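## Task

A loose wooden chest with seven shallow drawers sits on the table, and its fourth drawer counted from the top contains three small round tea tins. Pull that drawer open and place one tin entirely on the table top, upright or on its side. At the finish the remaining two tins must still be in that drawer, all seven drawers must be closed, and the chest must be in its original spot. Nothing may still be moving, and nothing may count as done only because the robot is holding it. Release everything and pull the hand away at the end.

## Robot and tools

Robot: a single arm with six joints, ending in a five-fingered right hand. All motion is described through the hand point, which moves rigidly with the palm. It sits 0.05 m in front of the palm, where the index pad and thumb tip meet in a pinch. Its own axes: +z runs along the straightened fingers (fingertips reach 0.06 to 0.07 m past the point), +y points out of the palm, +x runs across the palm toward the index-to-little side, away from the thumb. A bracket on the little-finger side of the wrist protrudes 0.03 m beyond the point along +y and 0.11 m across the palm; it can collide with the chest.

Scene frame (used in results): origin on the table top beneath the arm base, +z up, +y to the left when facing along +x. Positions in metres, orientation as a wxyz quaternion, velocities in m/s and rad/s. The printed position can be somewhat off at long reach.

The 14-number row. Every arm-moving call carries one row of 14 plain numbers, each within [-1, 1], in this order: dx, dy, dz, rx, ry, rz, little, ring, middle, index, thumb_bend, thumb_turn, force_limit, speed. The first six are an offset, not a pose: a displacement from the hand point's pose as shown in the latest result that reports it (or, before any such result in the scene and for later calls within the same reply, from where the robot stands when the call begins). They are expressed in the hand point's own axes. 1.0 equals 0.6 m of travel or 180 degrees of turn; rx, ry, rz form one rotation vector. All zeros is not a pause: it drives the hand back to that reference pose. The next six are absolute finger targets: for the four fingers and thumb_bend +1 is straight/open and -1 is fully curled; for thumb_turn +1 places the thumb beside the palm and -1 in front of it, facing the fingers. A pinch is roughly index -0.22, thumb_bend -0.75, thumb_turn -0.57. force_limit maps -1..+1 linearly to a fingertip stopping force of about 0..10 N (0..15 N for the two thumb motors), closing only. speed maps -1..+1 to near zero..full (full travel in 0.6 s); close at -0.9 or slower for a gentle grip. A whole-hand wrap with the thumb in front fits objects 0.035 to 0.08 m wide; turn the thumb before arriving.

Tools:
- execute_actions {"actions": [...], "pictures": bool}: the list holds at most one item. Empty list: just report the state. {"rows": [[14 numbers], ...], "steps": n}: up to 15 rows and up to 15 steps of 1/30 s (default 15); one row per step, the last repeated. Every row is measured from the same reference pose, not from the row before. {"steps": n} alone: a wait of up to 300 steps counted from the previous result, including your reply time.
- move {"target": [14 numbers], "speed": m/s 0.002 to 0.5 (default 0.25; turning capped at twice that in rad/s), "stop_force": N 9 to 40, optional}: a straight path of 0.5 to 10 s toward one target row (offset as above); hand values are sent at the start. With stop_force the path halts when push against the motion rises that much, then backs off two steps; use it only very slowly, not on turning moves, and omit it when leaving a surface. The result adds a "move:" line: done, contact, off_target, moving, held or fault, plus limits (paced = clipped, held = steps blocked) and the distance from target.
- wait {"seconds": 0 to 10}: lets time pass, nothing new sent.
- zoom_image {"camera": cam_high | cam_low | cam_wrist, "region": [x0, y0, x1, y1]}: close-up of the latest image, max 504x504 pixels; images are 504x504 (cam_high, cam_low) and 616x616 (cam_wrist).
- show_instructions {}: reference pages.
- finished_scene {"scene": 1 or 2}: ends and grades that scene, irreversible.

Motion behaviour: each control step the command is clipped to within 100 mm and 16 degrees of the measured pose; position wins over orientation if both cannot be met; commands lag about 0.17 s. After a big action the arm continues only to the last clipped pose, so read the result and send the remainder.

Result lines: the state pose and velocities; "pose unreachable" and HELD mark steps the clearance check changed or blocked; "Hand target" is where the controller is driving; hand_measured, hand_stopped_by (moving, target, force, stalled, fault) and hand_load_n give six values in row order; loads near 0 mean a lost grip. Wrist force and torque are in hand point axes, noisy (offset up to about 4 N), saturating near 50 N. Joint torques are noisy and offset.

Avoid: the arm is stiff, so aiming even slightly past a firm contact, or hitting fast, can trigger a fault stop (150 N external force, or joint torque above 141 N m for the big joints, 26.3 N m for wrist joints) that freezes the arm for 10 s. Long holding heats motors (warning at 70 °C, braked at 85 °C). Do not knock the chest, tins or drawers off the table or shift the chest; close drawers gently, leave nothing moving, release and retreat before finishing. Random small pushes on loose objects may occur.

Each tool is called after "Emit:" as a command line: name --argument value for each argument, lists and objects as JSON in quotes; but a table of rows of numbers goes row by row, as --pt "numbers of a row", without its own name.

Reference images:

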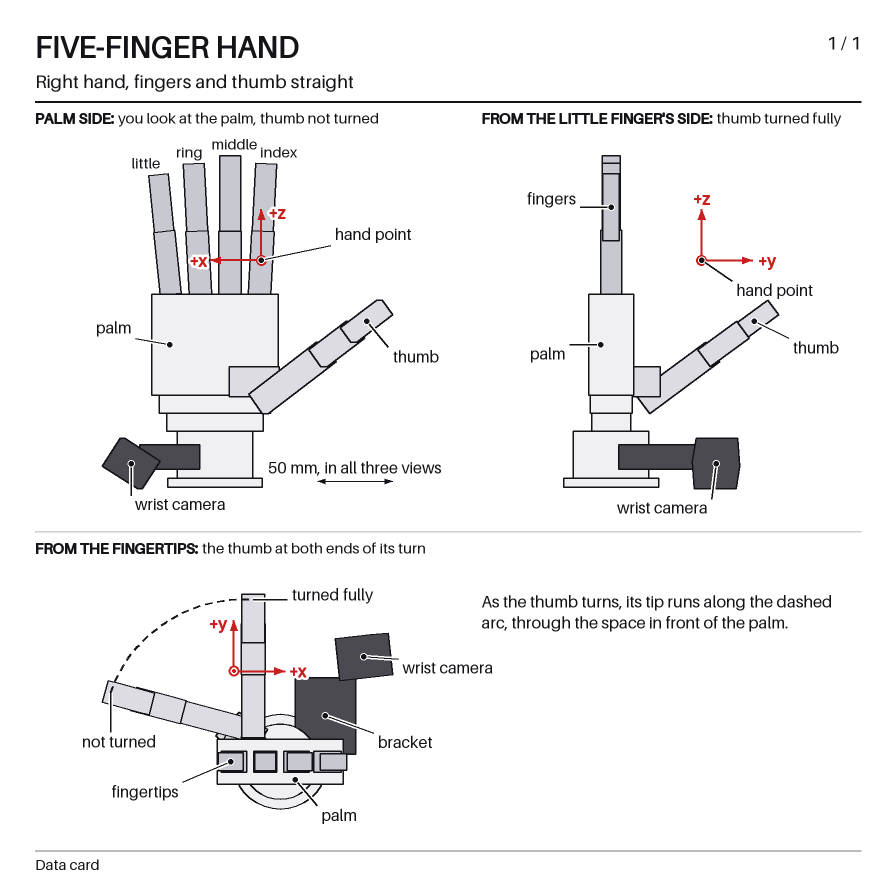

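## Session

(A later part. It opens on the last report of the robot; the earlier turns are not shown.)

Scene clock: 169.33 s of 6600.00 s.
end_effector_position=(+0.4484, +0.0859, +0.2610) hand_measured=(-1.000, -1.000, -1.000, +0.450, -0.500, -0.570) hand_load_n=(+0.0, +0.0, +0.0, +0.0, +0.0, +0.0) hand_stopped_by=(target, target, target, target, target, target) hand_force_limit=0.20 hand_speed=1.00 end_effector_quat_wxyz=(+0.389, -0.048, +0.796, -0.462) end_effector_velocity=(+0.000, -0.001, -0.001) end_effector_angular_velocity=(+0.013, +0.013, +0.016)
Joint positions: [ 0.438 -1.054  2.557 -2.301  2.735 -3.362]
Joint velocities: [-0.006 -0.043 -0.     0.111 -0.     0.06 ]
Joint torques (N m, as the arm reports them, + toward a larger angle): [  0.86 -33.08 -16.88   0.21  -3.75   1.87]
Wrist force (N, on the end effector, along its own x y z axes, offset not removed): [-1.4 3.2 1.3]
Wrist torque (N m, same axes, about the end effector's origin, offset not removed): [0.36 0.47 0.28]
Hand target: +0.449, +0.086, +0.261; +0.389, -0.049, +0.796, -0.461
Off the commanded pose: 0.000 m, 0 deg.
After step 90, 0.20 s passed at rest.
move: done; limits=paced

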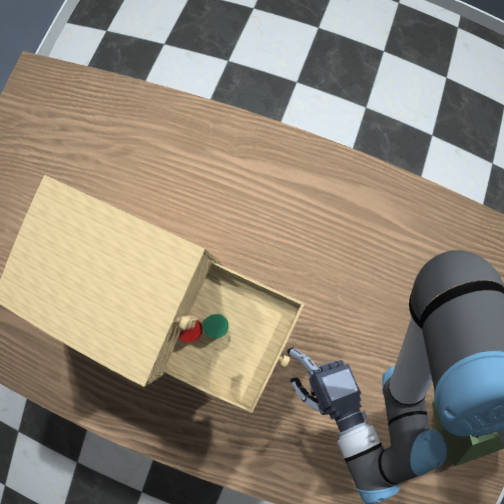

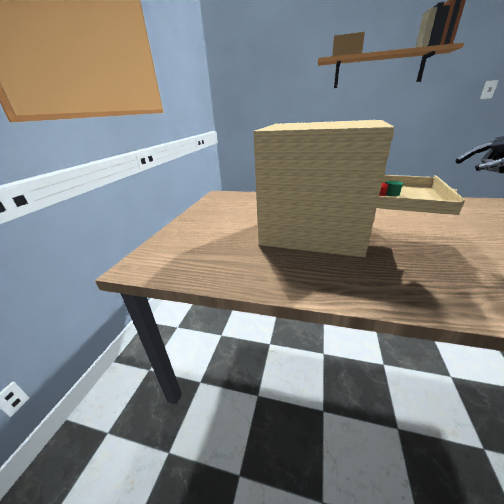

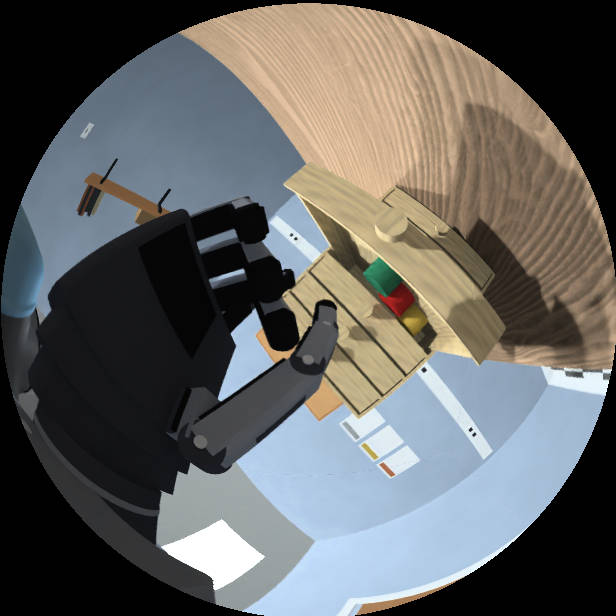

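Emit:
move --target '[-0.214,0.027,0.198,-0.095,0.0238,-0.2052,1,1,0.65,0.65,0,-0.85,0.2,1]' --speed 0.2

Emit:
zoom_image --camera "cam_high" --region '[150, 250, 300, 400]'

Scene clock: 176.57 s of 6600.00 s.
end_effector_position=(+0.6204, +0.0679, +0.2903) hand_measured=(+1.000, +1.000, +0.650, +0.650, +0.000, -0.838) hand_load_n=(+0.0, +0.0, +0.0, +0.0, +0.0, +0.0) hand_stopped_by=(target, target, target, target, target, force) hand_force_limit=0.20 hand_speed=1.00 end_effector_quat_wxyz=(+0.183, -0.336, +0.811, -0.442) end_effector_velocity=(+0.001, +0.000, +0.000) end_effector_angular_velocity=(+0.010, +0.012, +0.002)
Joint positions: [ 0.332 -1.229  1.781 -0.518  2.753 -3.222]
Joint velocities: [-0.002  0.006 -0.022  0.055 -0.001  0.034]
Joint torques (N m, as the arm reports them, + toward a larger angle): [  6.01 -16.18 -27.49   2.05  -2.92   1.95]
Wrist force (N, on the end effector, along its own x y z axes, offset not removed): [0.3 0.8 3.5]
Wrist torque (N m, same axes, about the end effector's origin, offset not removed): [-0.18 0.15 0.28]
Hand target: +0.621, +0.068, +0.290; +0.182, -0.336, +0.812, -0.441
Off the commanded pose: 0.001 m, 0 deg.
After step 90, 1.83 s passed at rest.
move: done

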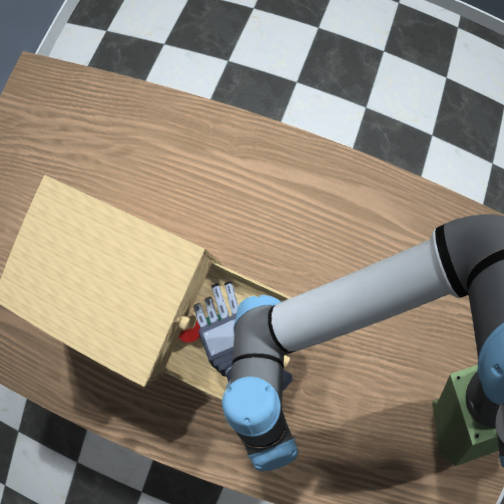

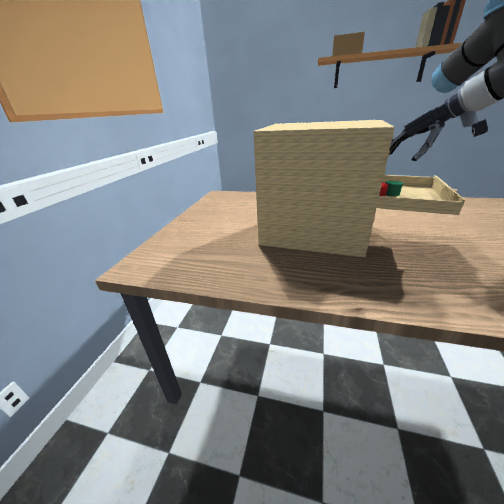

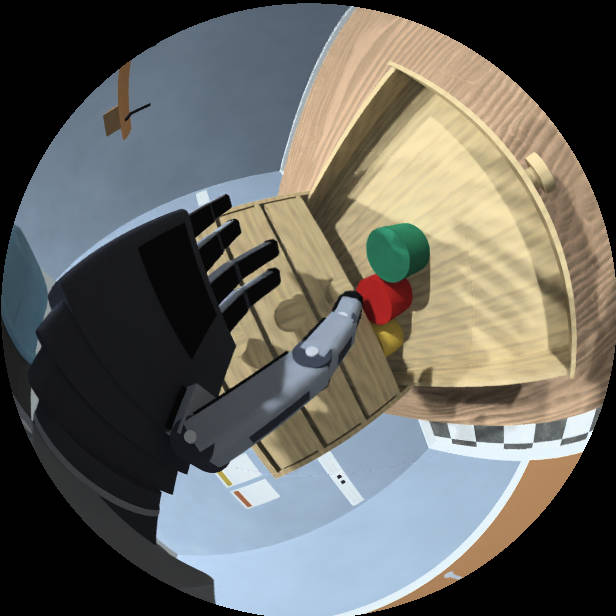

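Region (150, 250, 300, 400) of cam_high's 504x504 image, scaled by 3.360, with more detail than that image has.

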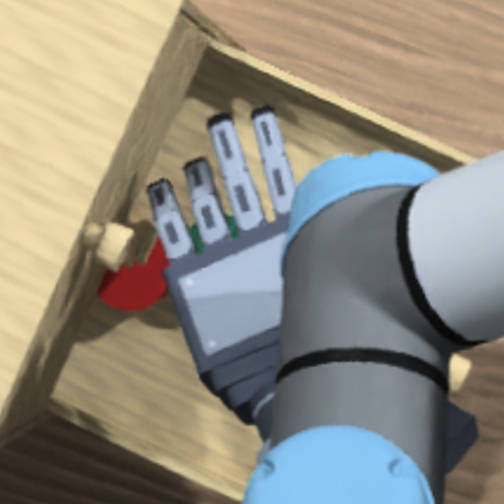

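Emit:
move --target '[-0.005,0.071,0.059,0,0,0,1,1,0.65,0.65,0,-0.85,0.2,1]' --speed 0.08

Emit:
zoom_image --camera "cam_low" --region '[360, 120, 480, 230]'

Emit:
zoom_image --camera "cam_wrist" --region '[230, 170, 480, 420]'

Scene clock: 185.37 s of 6600.00 s.
end_effector_position=(+0.6272, +0.0654, +0.2356) hand_measured=(+1.000, +1.000, +0.650, +0.650, +0.000, -0.838) hand_load_n=(+0.0, +0.0, +0.0, +0.0, +0.0, +0.0) hand_stopped_by=(target, target, target, target, target, force) hand_force_limit=0.20 hand_speed=1.00 end_effector_quat_wxyz=(+0.183, -0.336, +0.812, -0.442) end_effector_velocity=(+0.000, -0.000, -0.002) end_effector_angular_velocity=(-0.000, +0.000, -0.001)
Joint positions: [ 0.263 -1.164  1.818 -0.624  2.685 -3.227]
Joint velocities: [-0.003  0.003  0.002 -0.005 -0.003 -0.001]
Joint torques (N m, as the arm reports them, + toward a larger angle): [  7.69 -17.21   2.75  -2.45  -2.71  -1.69]
Wrist force (N, on the end effector, along its own x y z axes, offset not removed): [-0.9 0.1 1.5]
Wrist torque (N m, same axes, about the end effector's origin, offset not removed): [-0.07 0.34 0.27]
Hand target: +0.627, +0.065, +0.235; +0.183, -0.336, +0.811, -0.442
Off the commanded pose: 0.000 m, 0 deg.
After step 90, 4.63 s passed at rest.
move: done

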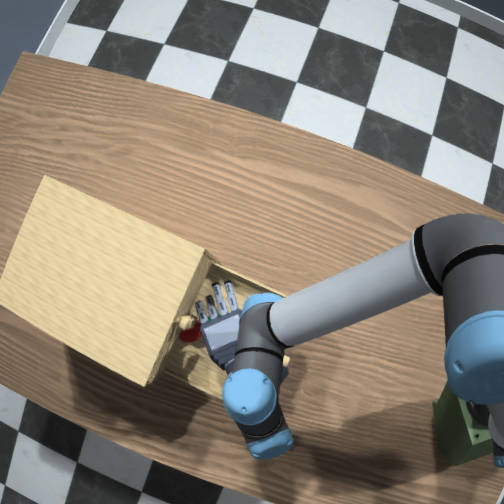

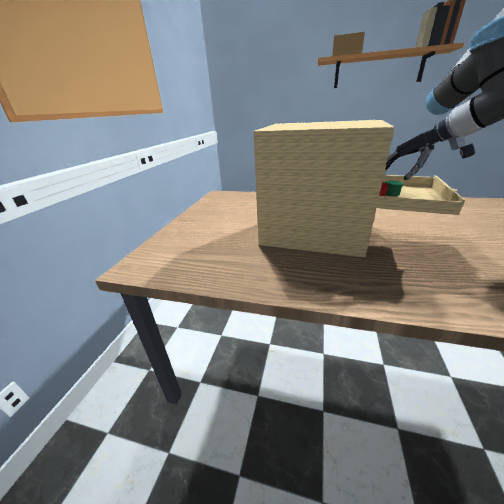

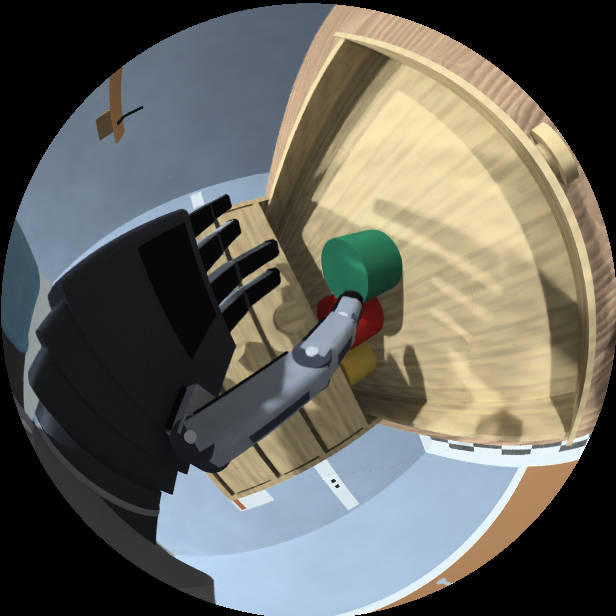

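Region (360, 120, 480, 230) of cam_low's 504x504 image, scaled by 4.200, with more detail than that image has; it fills the top 462 rows of this view, and the rest is white.

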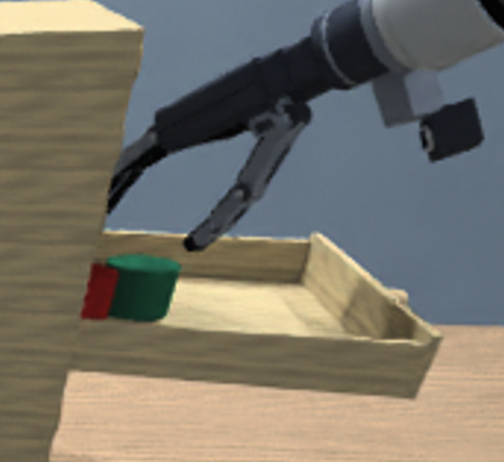

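Region (230, 170, 480, 420) of cam_wrist's 616x616 image, scaled by 2.016, with more detail than that image has.

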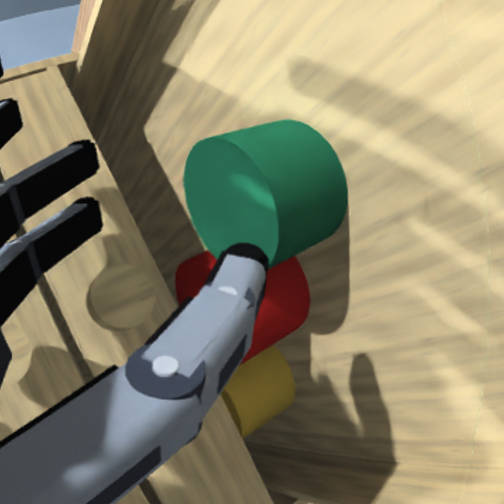

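Emit:
move --target '[0.01,0.025,-0.0077,0,0,0,1,1,0.65,0.65,0,-0.85,0.2,1]' --speed 0.04

Emit:
zoom_image --camera "cam_low" --region '[360, 120, 480, 230]'

Emit:
zoom_image --camera "cam_wrist" --region '[230, 170, 480, 420]'

Scene clock: 192.33 s of 6600.00 s.
end_effector_position=(+0.6147, +0.0696, +0.2256) hand_measured=(+1.000, +1.000, +0.650, +0.650, +0.000, -0.838) hand_load_n=(+0.0, +0.0, +0.0, +0.0, +0.0, +0.0) hand_stopped_by=(target, target, target, target, target, force) hand_force_limit=0.20 hand_speed=1.00 end_effector_quat_wxyz=(+0.182, -0.336, +0.812, -0.442) end_effector_velocity=(-0.002, +0.000, -0.002) end_effector_angular_velocity=(-0.001, +0.001, +0.001)
Joint positions: [ 0.265 -1.159  1.856 -0.667  2.687 -3.227]
Joint velocities: [ 0.     0.     0.006 -0.007  0.    -0.002]
Joint torques (N m, as the arm reports them, + toward a larger angle): [ 32.88 -17.92   1.78  -2.08   2.27  -2.06]
Wrist force (N, on the end effector, along its own x y z axes, offset not removed): [3.7 -1.2 -0.3]
Wrist torque (N m, same axes, about the end effector's origin, offset not removed): [-0.23 -0.05 0.47]
Hand target: +0.614, +0.070, +0.225; +0.183, -0.336, +0.812, -0.442
Off the commanded pose: 0.000 m, 0 deg.
After step 90, 3.13 s passed at rest.
move: done

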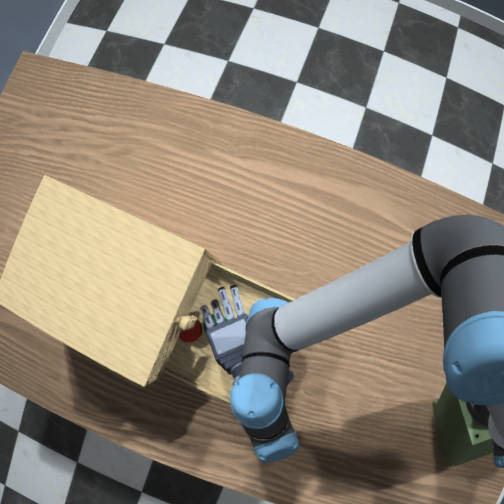

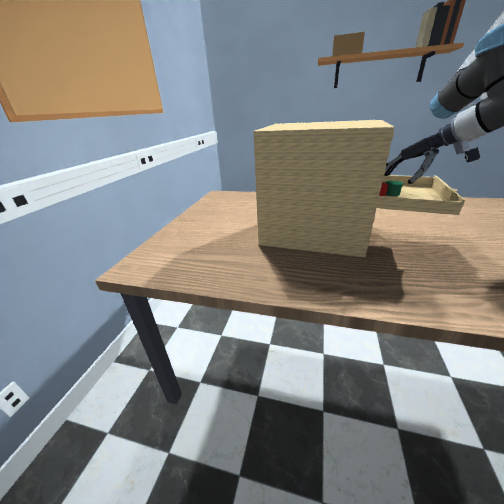

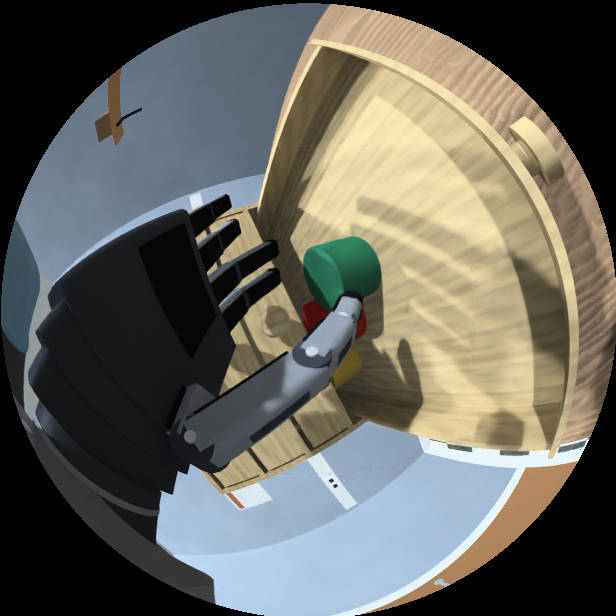

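Region (360, 120, 480, 230) of cam_low's 504x504 image, scaled by 4.200, with more detail than that image has; it fills the top 462 rows of this view, and the rest is white.

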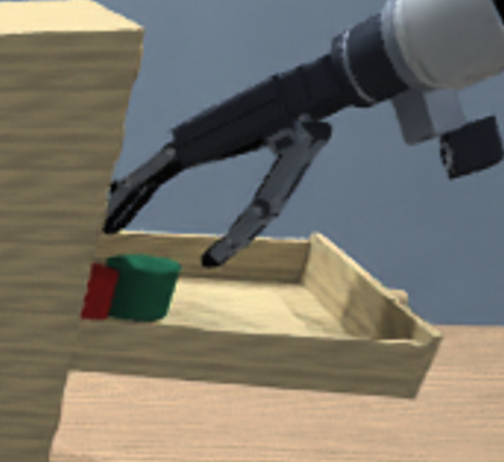

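Region (230, 170, 480, 420) of cam_wrist's 616x616 image, scaled by 2.016, with more detail than that image has.

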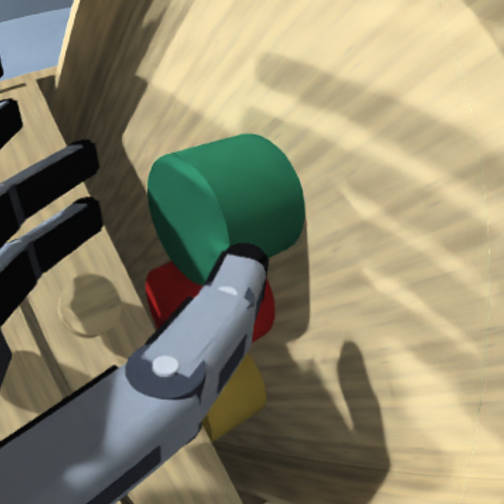

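Emit:
move --target '[0,0.031,0.02,0,0,0,1,1,0.65,0.65,0,-0.85,0.2,1]' --speed 0.03 --stop_force 9

Emit:
zoom_image --camera "cam_low" --region '[360, 120, 480, 230]'

Emit:
zoom_image --camera "cam_wrist" --region '[230, 170, 480, 420]'

Scene clock: 196.77 s of 6600.00 s.
end_effector_position=(+0.6147, +0.0696, +0.2038) hand_measured=(+1.000, +1.000, +0.650, +0.650, +0.000, -0.838) hand_load_n=(+0.0, +0.0, +0.0, +0.0, +0.0, +0.0) hand_stopped_by=(target, target, target, target, target, force) hand_force_limit=0.20 hand_speed=1.00 end_effector_quat_wxyz=(+0.182, -0.336, +0.812, -0.442) end_effector_velocity=(+0.000, +0.000, -0.002) end_effector_angular_velocity=(+0.000, -0.001, -0.001)
Joint positions: [ 0.241 -1.129  1.87  -0.712  2.663 -3.228]
Joint velocities: [-0.003  0.004  0.002 -0.007 -0.003 -0.   ]
Joint torques (N m, as the arm reports them, + toward a larger angle): [  7.84 -18.58   4.22  -2.68  -2.61  -1.84]
Wrist force (N, on the end effector, along its own x y z axes, offset not removed): [0.3 2.6 -1.0]
Wrist torque (N m, same axes, about the end effector's origin, offset not removed): [0.46 0.18 0.41]
Hand target: +0.615, +0.070, +0.203; +0.182, -0.336, +0.812, -0.442
Off the commanded pose: 0.000 m, 0 deg.
After step 90, 0.37 s passed at rest.
move: done

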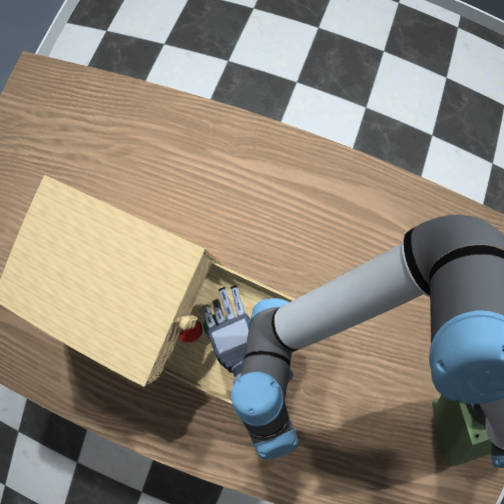

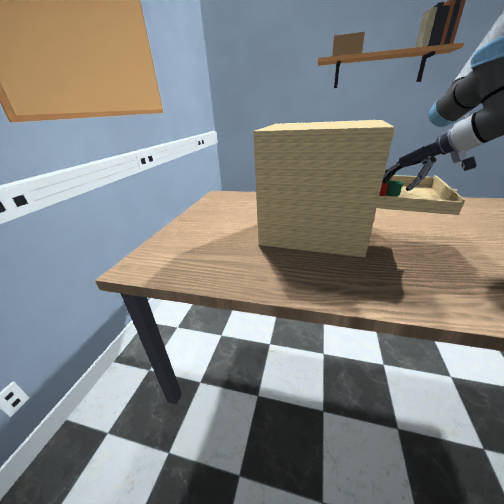

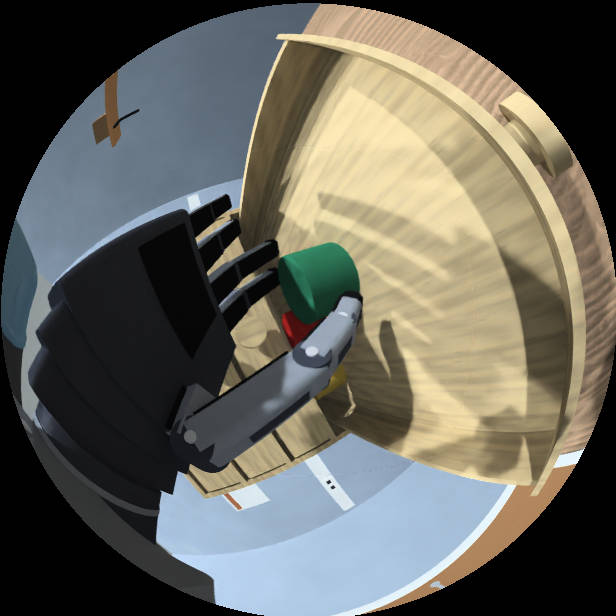

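Region (360, 120, 480, 230) of cam_low's 504x504 image, scaled by 4.200, with more detail than that image has; it fills the top 462 rows of this view, and the rest is white.

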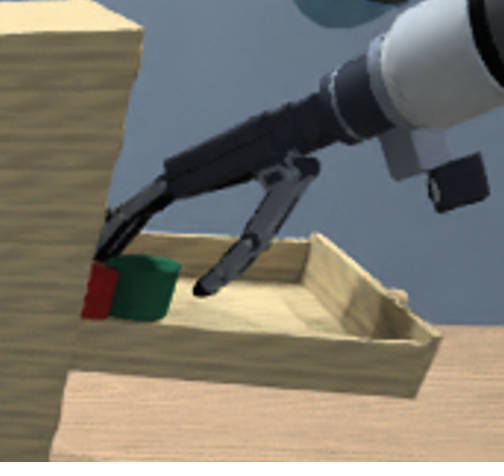

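Region (230, 170, 480, 420) of cam_wrist's 616x616 image, scaled by 2.016, with more detail than that image has.

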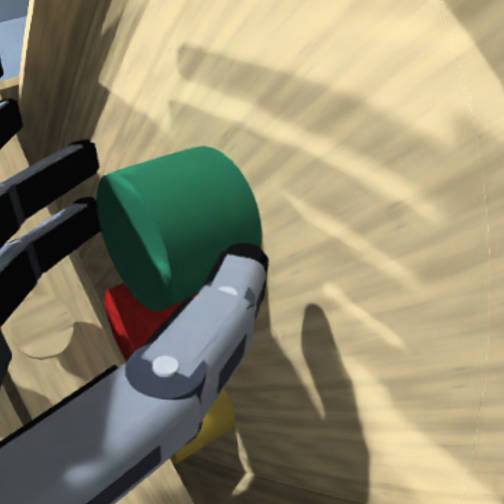

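Emit:
move --target '[0,0,0.0157,-0.055,0,0,1,1,0.65,0.65,0,-0.85,0.2,1]' --speed 0.05

Emit:
zoom_image --camera "cam_low" --region '[360, 120, 480, 230]'

Emit:
zoom_image --camera "cam_wrist" --region '[230, 170, 480, 420]'

Scene clock: 200.90 s of 6600.00 s.
end_effector_position=(+0.6202, +0.0640, +0.1988) hand_measured=(+1.000, +1.000, +0.650, +0.650, +0.000, -0.838) hand_load_n=(+0.0, +0.0, +0.0, +0.0, +0.0, +0.0) hand_stopped_by=(target, target, target, target, target, force) hand_force_limit=0.20 hand_speed=1.00 end_effector_quat_wxyz=(+0.153, -0.350, +0.846, -0.371) end_effector_velocity=(-0.000, -0.000, -0.001) end_effector_angular_velocity=(+0.010, +0.011, +0.000)
Joint positions: [ 0.202 -1.1    1.71  -0.241  2.613 -2.933]
Joint velocities: [-0.003  0.004 -0.013  0.036 -0.005  0.022]
Joint torques (N m, as the arm reports them, + toward a larger angle): [  9.29 -21.92 -27.96   2.74  -2.43   1.95]
Wrist force (N, on the end effector, along its own x y z axes, offset not removed): [3.1 1.9 0.8]
Wrist torque (N m, same axes, about the end effector's origin, offset not removed): [0.18 -0.27 0.47]
Hand target: +0.620, +0.064, +0.199; +0.153, -0.351, +0.847, -0.370
Off the commanded pose: 0.000 m, 0 deg.
move: done

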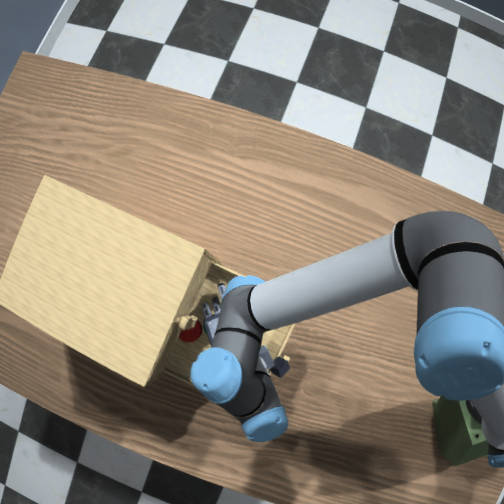

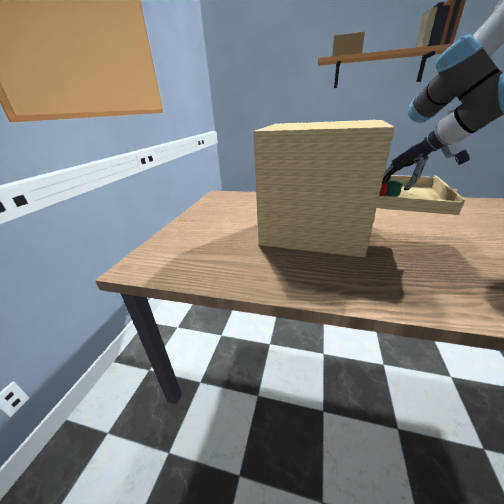

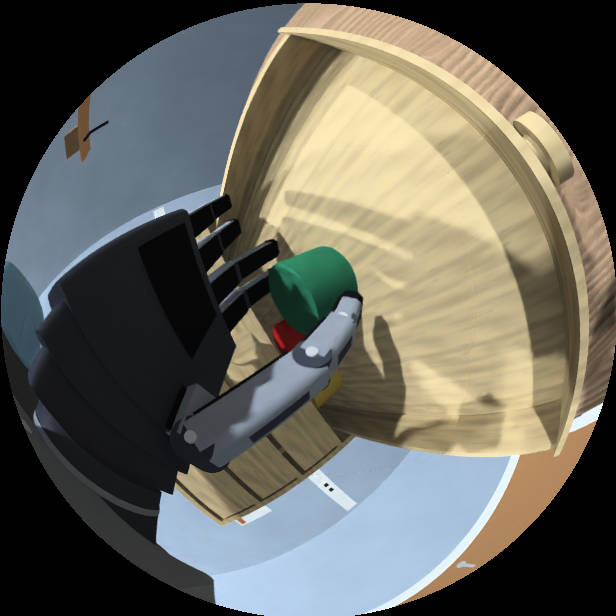

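Region (360, 120, 480, 230) of cam_low's 504x504 image, scaled by 4.200, with more detail than that image has; it fills the top 462 rows of this view, and the rest is white.

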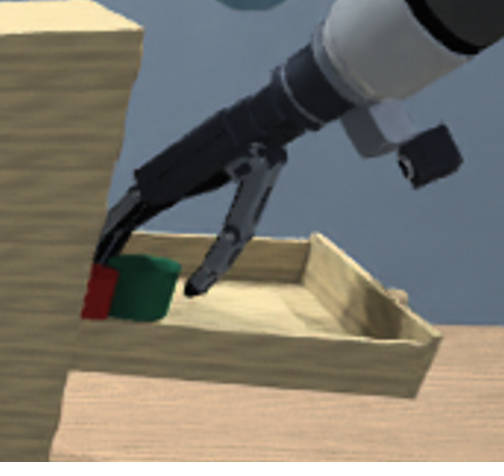

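Region (230, 170, 480, 420) of cam_wrist's 616x616 image, scaled by 2.016, with more detail than that image has.

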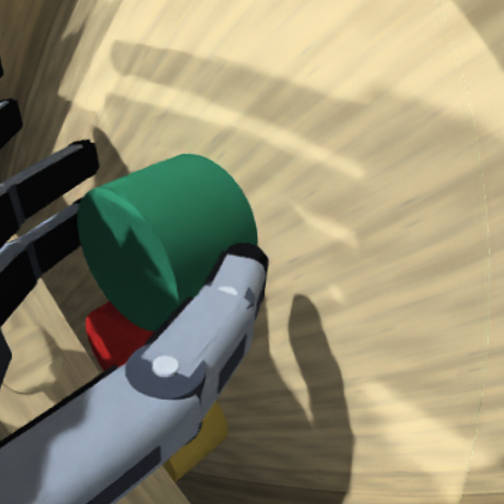

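Emit:
execute_actions --actions '[{"rows":[[0,0,0,0,0,0,1,1,0.0,0.0,-0.5,-0.85,0.0,-0.6]],"steps":15}]' --pictures false

Emit:
execute_actions --actions '[{"steps":20}]'

Emit:
zoom_image --camera "cam_low" --region '[360, 120, 480, 230]'

Emit:
zoom_image --camera "cam_wrist" --region '[230, 170, 480, 420]'

Scene clock: 203.83 s of 6600.00 s.
end_effector_position=(+0.6202, +0.0640, +0.1987) hand_measured=(+1.000, +1.000, +0.386, +0.386, -0.168, -0.838) hand_load_n=(+0.0, +0.0, +0.0, +0.0, +0.0, +0.0) hand_stopped_by=(target, target, moving, moving, moving, force) hand_force_limit=0.00 hand_speed=-0.60 end_effector_quat_wxyz=(+0.153, -0.350, +0.846, -0.371) end_effector_velocity=(+0.001, -0.000, +0.001) end_effector_angular_velocity=(+0.000, -0.002, -0.001)
Joint positions: [ 0.202 -1.1    1.71  -0.241  2.613 -2.933]
Joint velocities: [ 0.    -0.001 -0.001 -0.001  0.    -0.   ]
Joint torques (N m, as the arm reports them, + toward a larger angle): [ 34.15 -46.01   2.29  -1.7    2.75  -1.92]
Wrist force (N, on the end effector, along its own x y z axes, offset not removed): [3.0 -0.6 0.1]
Wrist torque (N m, same axes, about the end effector's origin, offset not removed): [-0.10 -0.18 0.35]
Hand target: +0.620, +0.064, +0.199; +0.153, -0.350, +0.846, -0.371
Off the commanded pose: 0.000 m, 0 deg.
Steps of this call (steps 1 to 73: nothing new was sent; steps 74 to 88: all 15 steps of this action). Readings (end_effector_position | what the end effector reports):
74: (+0.6202, +0.0640, +0.1987) | hand_measured=(+1.000, +1.000, +0.650, +0.650, +0.000, -0.838) hand_load_n=(+0.0, +0.0, +0.0, +0.0, +0.0, +0.0) hand_stopped_by=(target, target, moving, moving, moving, force) hand_force_limit=0.00 hand_speed=-0.60
75: (+0.6203, +0.0640, +0.1987) | hand_measured=(+1.000, +1.000, +0.650, +0.650, +0.000, -0.838) hand_load_n=(+0.0, +0.0, +0.0, +0.0, +0.0, +0.0) hand_stopped_by=(target, target, moving, moving, moving, force) hand_force_limit=0.00 hand_speed=-0.60
77: (+0.6203, +0.0640, +0.1987) | hand_measured=(+1.000, +1.000, +0.630, +0.630, -0.012, -0.838) hand_load_n=(+0.0, +0.0, +0.0, +0.0, +0.0, +0.0) hand_stopped_by=(target, target, moving, moving, moving, force) hand_force_limit=0.00 hand_speed=-0.60
81: (+0.6202, +0.0639, +0.1985) | hand_measured=(+1.000, +1.000, +0.540, +0.540, -0.068, -0.838) hand_load_n=(+0.0, +0.0, +0.0, +0.0, +0.0, +0.0) hand_stopped_by=(target, target, moving, moving, moving, force) hand_force_limit=0.00 hand_speed=-0.60
88: the state above

Scene clock: 204.50 s of 6600.00 s.
end_effector_position=(+0.6202, +0.0640, +0.1988) hand_measured=(+1.000, +1.000, +0.278, +0.344, -0.196, -0.838) hand_load_n=(+0.0, +0.0, +8.0, +4.5, +10.0, +1.5) hand_stopped_by=(target, target, force, force, force, force) hand_force_limit=0.00 hand_speed=-0.60 end_effector_quat_wxyz=(+0.153, -0.350, +0.846, -0.371) end_effector_velocity=(+0.000, -0.000, +0.000) end_effector_angular_velocity=(+0.000, -0.001, -0.001)
Joint positions: [ 0.202 -1.1    1.71  -0.241  2.613 -2.933]
Joint velocities: [-0. -0. -0. -0. -0.  0.]
Joint torques (N m, as the arm reports them, + toward a larger angle): [ 33.46 -44.7    2.46  -1.73   2.11  -1.85]
Wrist force (N, on the end effector, along its own x y z axes, offset not removed): [2.1 -0.1 -0.7]
Wrist torque (N m, same axes, about the end effector's origin, offset not removed): [0.06 0.08 0.36]
Hand target: +0.620, +0.064, +0.199; +0.153, -0.350, +0.846, -0.371
Off the commanded pose: 0.000 m, 0 deg.
Steps of this call (steps 1 to 20: nothing new was sent). Readings (end_effector_position | what the end effector reports):
1: (+0.6202, +0.0640, +0.1987) | hand_measured=(+1.000, +1.000, +0.364, +0.364, -0.180, -0.838) hand_load_n=(+0.0, +0.0, +0.0, +2.5, +2.0, +0.0) hand_stopped_by=(target, target, moving, moving, moving, force) hand_force_limit=0.00 hand_speed=-0.60
2: (+0.6202, +0.0640, +0.1987) | hand_measured=(+1.000, +1.000, +0.340, +0.342, -0.188, -0.838) hand_load_n=(+0.0, +0.0, +0.0, +8.5, +6.5, -0.5) hand_stopped_by=(target, target, moving, force, moving, force) hand_force_limit=0.00 hand_speed=-0.60
4: (+0.6202, +0.0640, +0.1987) | hand_measured=(+1.000, +1.000, +0.298, +0.344, -0.198, -0.838) hand_load_n=(+0.0, +0.0, +3.0, +7.5, +8.5, +0.0) hand_stopped_by=(target, target, moving, force, force, force) hand_force_limit=0.00 hand_speed=-0.60
8: (+0.6202, +0.0640, +0.1988) | hand_measured=(+1.000, +1.000, +0.278, +0.344, -0.196, -0.838) hand_load_n=(+0.0, +0.0, +8.0, +4.5, +10.0, +1.5) hand_stopped_by=(target, target, force, force, force, force) hand_force_limit=0.00 hand_speed=-0.60
20: the state above

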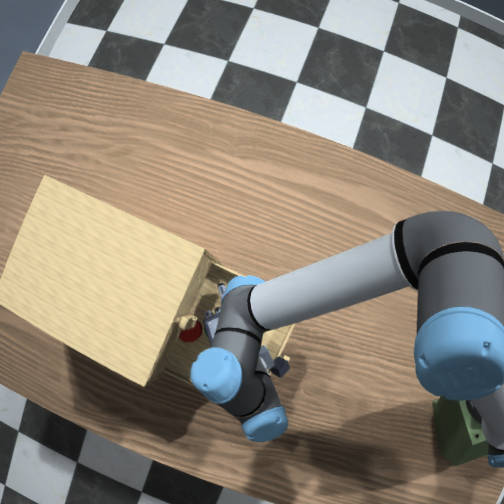

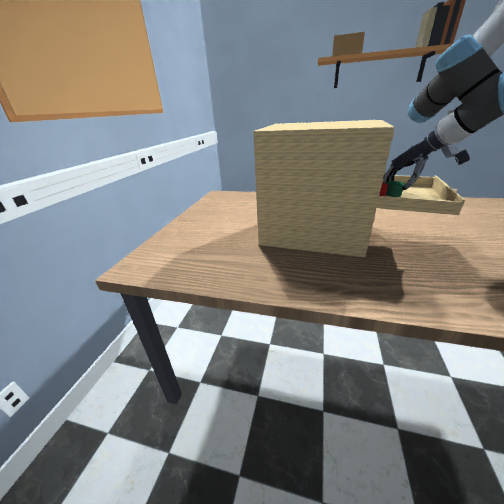

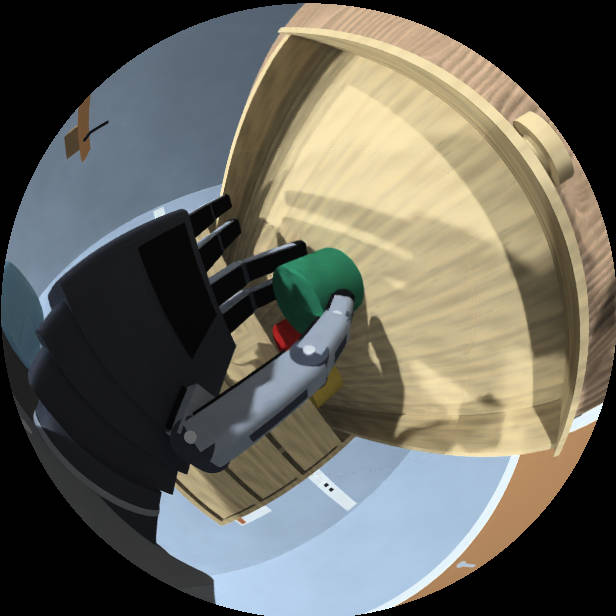

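Region (360, 120, 480, 230) of cam_low's 504x504 image, scaled by 4.200, with more detail than that image has; it fills the top 462 rows of this view, and the rest is white.

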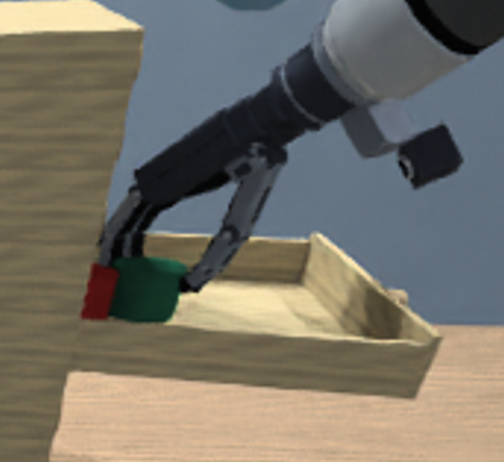

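Region (230, 170, 480, 420) of cam_wrist's 616x616 image, scaled by 2.016, with more detail than that image has.

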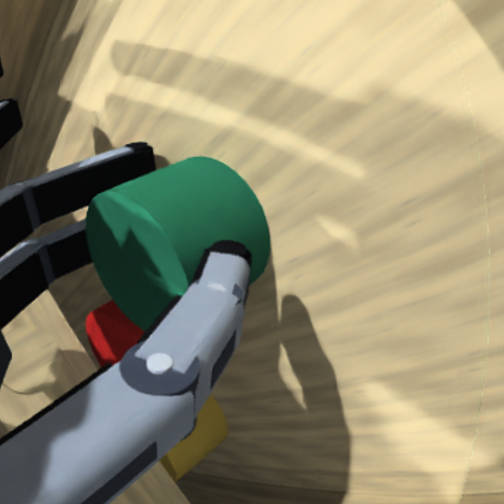

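Emit:
move --target '[0.0237,-0.0759,-0.1018,0,0,0,1,1,0.0,0.0,-0.5,-0.85,0.0,-0.6]' --speed 0.06

Scene clock: 208.67 s of 6600.00 s.
end_effector_position=(+0.6002, +0.0639, +0.2734) hand_measured=(+1.000, +1.000, +0.278, +0.344, -0.196, -0.838) hand_load_n=(+0.0, +0.0, +5.0, +6.0, +8.5, +1.0) hand_stopped_by=(target, target, force, force, force, force) hand_force_limit=0.00 hand_speed=-0.60 end_effector_quat_wxyz=(+0.153, -0.350, +0.846, -0.371) end_effector_velocity=(-0.001, -0.000, +0.001) end_effector_angular_velocity=(-0.001, +0.002, +0.000)
Joint positions: [ 0.292 -1.193  1.689 -0.06   2.696 -2.858]
Joint velocities: [ 0.002 -0.002 -0.     0.007  0.002  0.003]
Joint torques (N m, as the arm reports them, + toward a larger angle): [ 32.71 -43.25 -28.41   2.86   2.78   1.94]
Wrist force (N, on the end effector, along its own x y z axes, offset not removed): [2.3 1.5 -1.2]
Wrist torque (N m, same axes, about the end effector's origin, offset not removed): [0.38 -0.01 0.56]
Hand target: +0.600, +0.064, +0.274; +0.153, -0.350, +0.846, -0.371
Off the commanded pose: 0.000 m, 0 deg.
move: done

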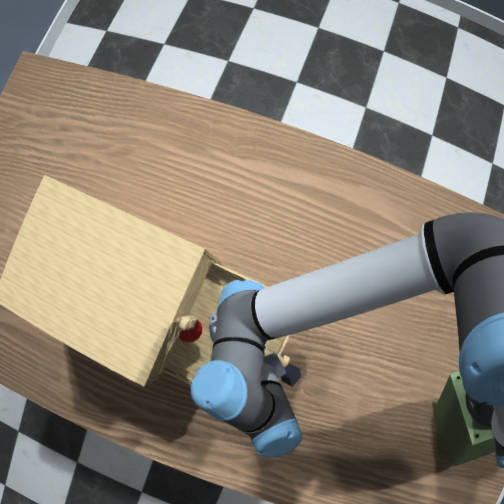

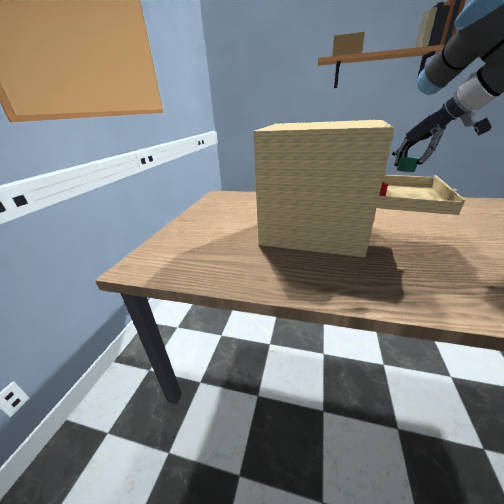

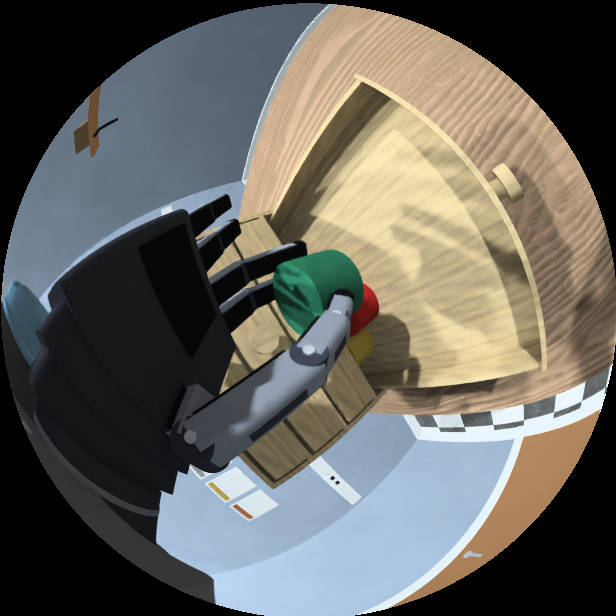

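Emit:
move --target '[0.558,-0.148,0.144,0,0,0,1,1,0.0,0.0,-0.5,-0.85,0.0,-0.6]' --speed 0.2

Emit:
move --target '[0,0.2756,0.2535,0,0,0,1,1,0.0,0.0,-0.5,-0.85,0.0,-0.6]' --speed 0.15

Scene clock: 212.93 s of 6600.00 s.
end_effector_position=(+0.4507, -0.2595, +0.2800) hand_measured=(+1.000, +1.000, +0.278, +0.344, -0.196, -0.838) hand_load_n=(+0.0, +0.0, +5.0, +6.0, +8.5, +1.0) hand_stopped_by=(target, target, force, force, force, force) hand_force_limit=0.00 hand_speed=-0.60 end_effector_quat_wxyz=(+0.153, -0.350, +0.846, -0.371) end_effector_velocity=(-0.001, -0.002, -0.001) end_effector_angular_velocity=(+0.006, -0.004, +0.006)
Joint positions: [-0.759 -2.023  2.173  0.035  1.681 -3.236]
Joint velocities: [-0.026 -0.007  0.002  0.007 -0.034 -0.003]
Joint torques (N m, as the arm reports them, + toward a larger angle): [ -5.18 -30.73  -0.76   2.16  -2.81  -1.9 ]
Wrist force (N, on the end effector, along its own x y z axes, offset not removed): [0.4 2.2 1.5]
Wrist torque (N m, same axes, about the end effector's origin, offset not removed): [0.29 0.18 0.25]
Hand target: +0.451, -0.260, +0.280; +0.153, -0.350, +0.846, -0.371
Off the commanded pose: 0.001 m, 0 deg.
move: done

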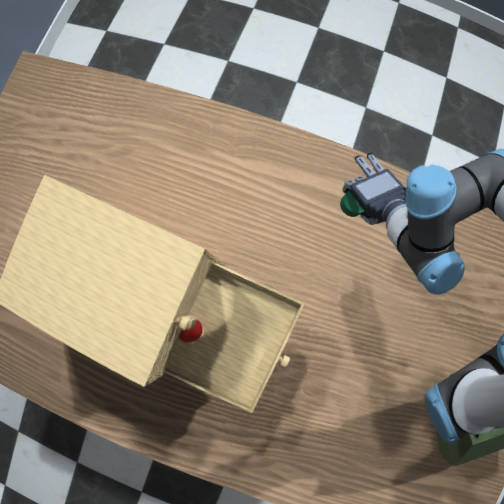

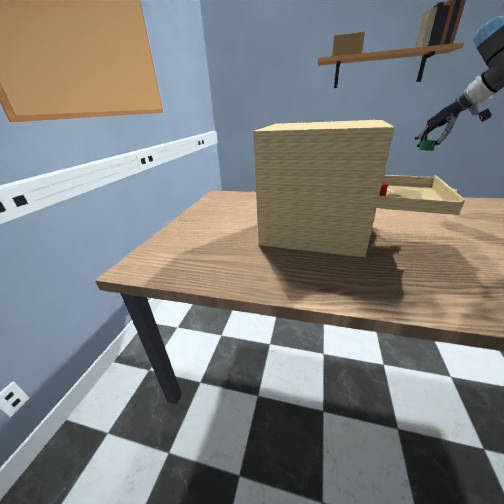

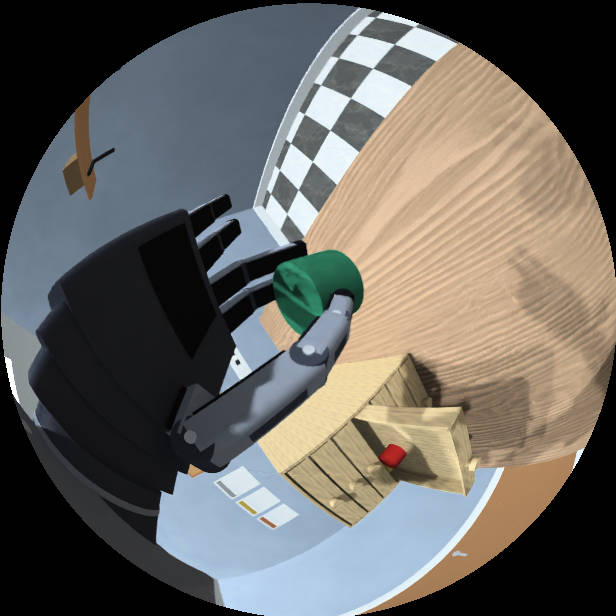

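Scene clock: 215.00 s of 6600.00 s.
end_effector_position=(+0.4505, -0.2596, +0.0556) hand_measured=(+1.000, +1.000, +0.278, +0.344, -0.196, -0.838) hand_load_n=(+0.0, +0.0, +5.0, +6.0, +8.5, +1.0) hand_stopped_by=(target, target, force, force, force, force) hand_force_limit=0.00 hand_speed=-0.60 end_effector_quat_wxyz=(+0.153, -0.350, +0.846, -0.371) end_effector_velocity=(+0.000, -0.001, -0.003) end_effector_angular_velocity=(-0.001, -0.000, -0.000)
Joint positions: [-0.868 -1.477  2.302 -0.642  1.574 -3.255]
Joint velocities: [-0.001  0.008 -0.002 -0.008 -0.    -0.   ]
Joint torques (N m, as the arm reports them, + toward a larger angle): [ -2.53 -16.53 -17.7   -1.84  -2.51  -0.97]
Wrist force (N, on the end effector, along its own x y z axes, offset not removed): [2.3 2.3 -0.1]
Wrist torque (N m, same axes, about the end effector's origin, offset not removed): [0.29 0.04 0.54]
Hand target: +0.451, -0.260, +0.055; +0.153, -0.350, +0.846, -0.371
Off the commanded pose: 0.000 m, 0 deg.
move: done

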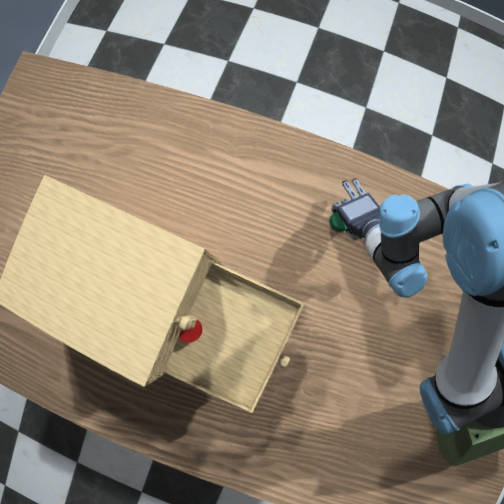

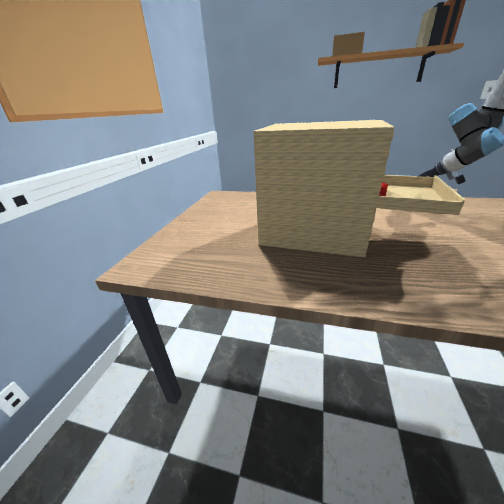

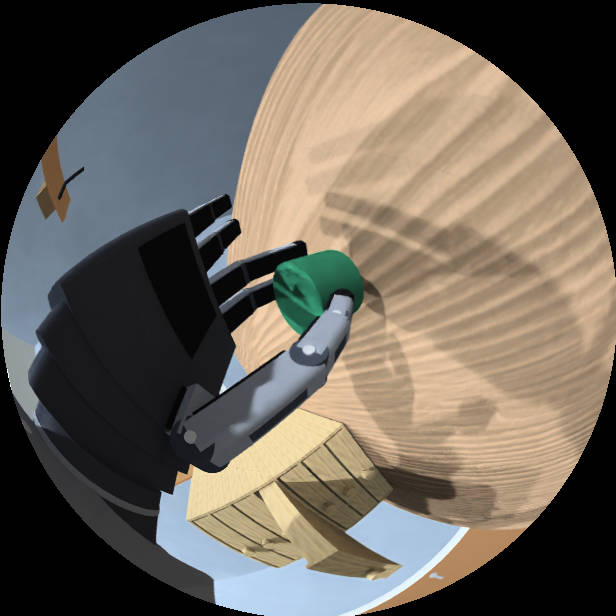

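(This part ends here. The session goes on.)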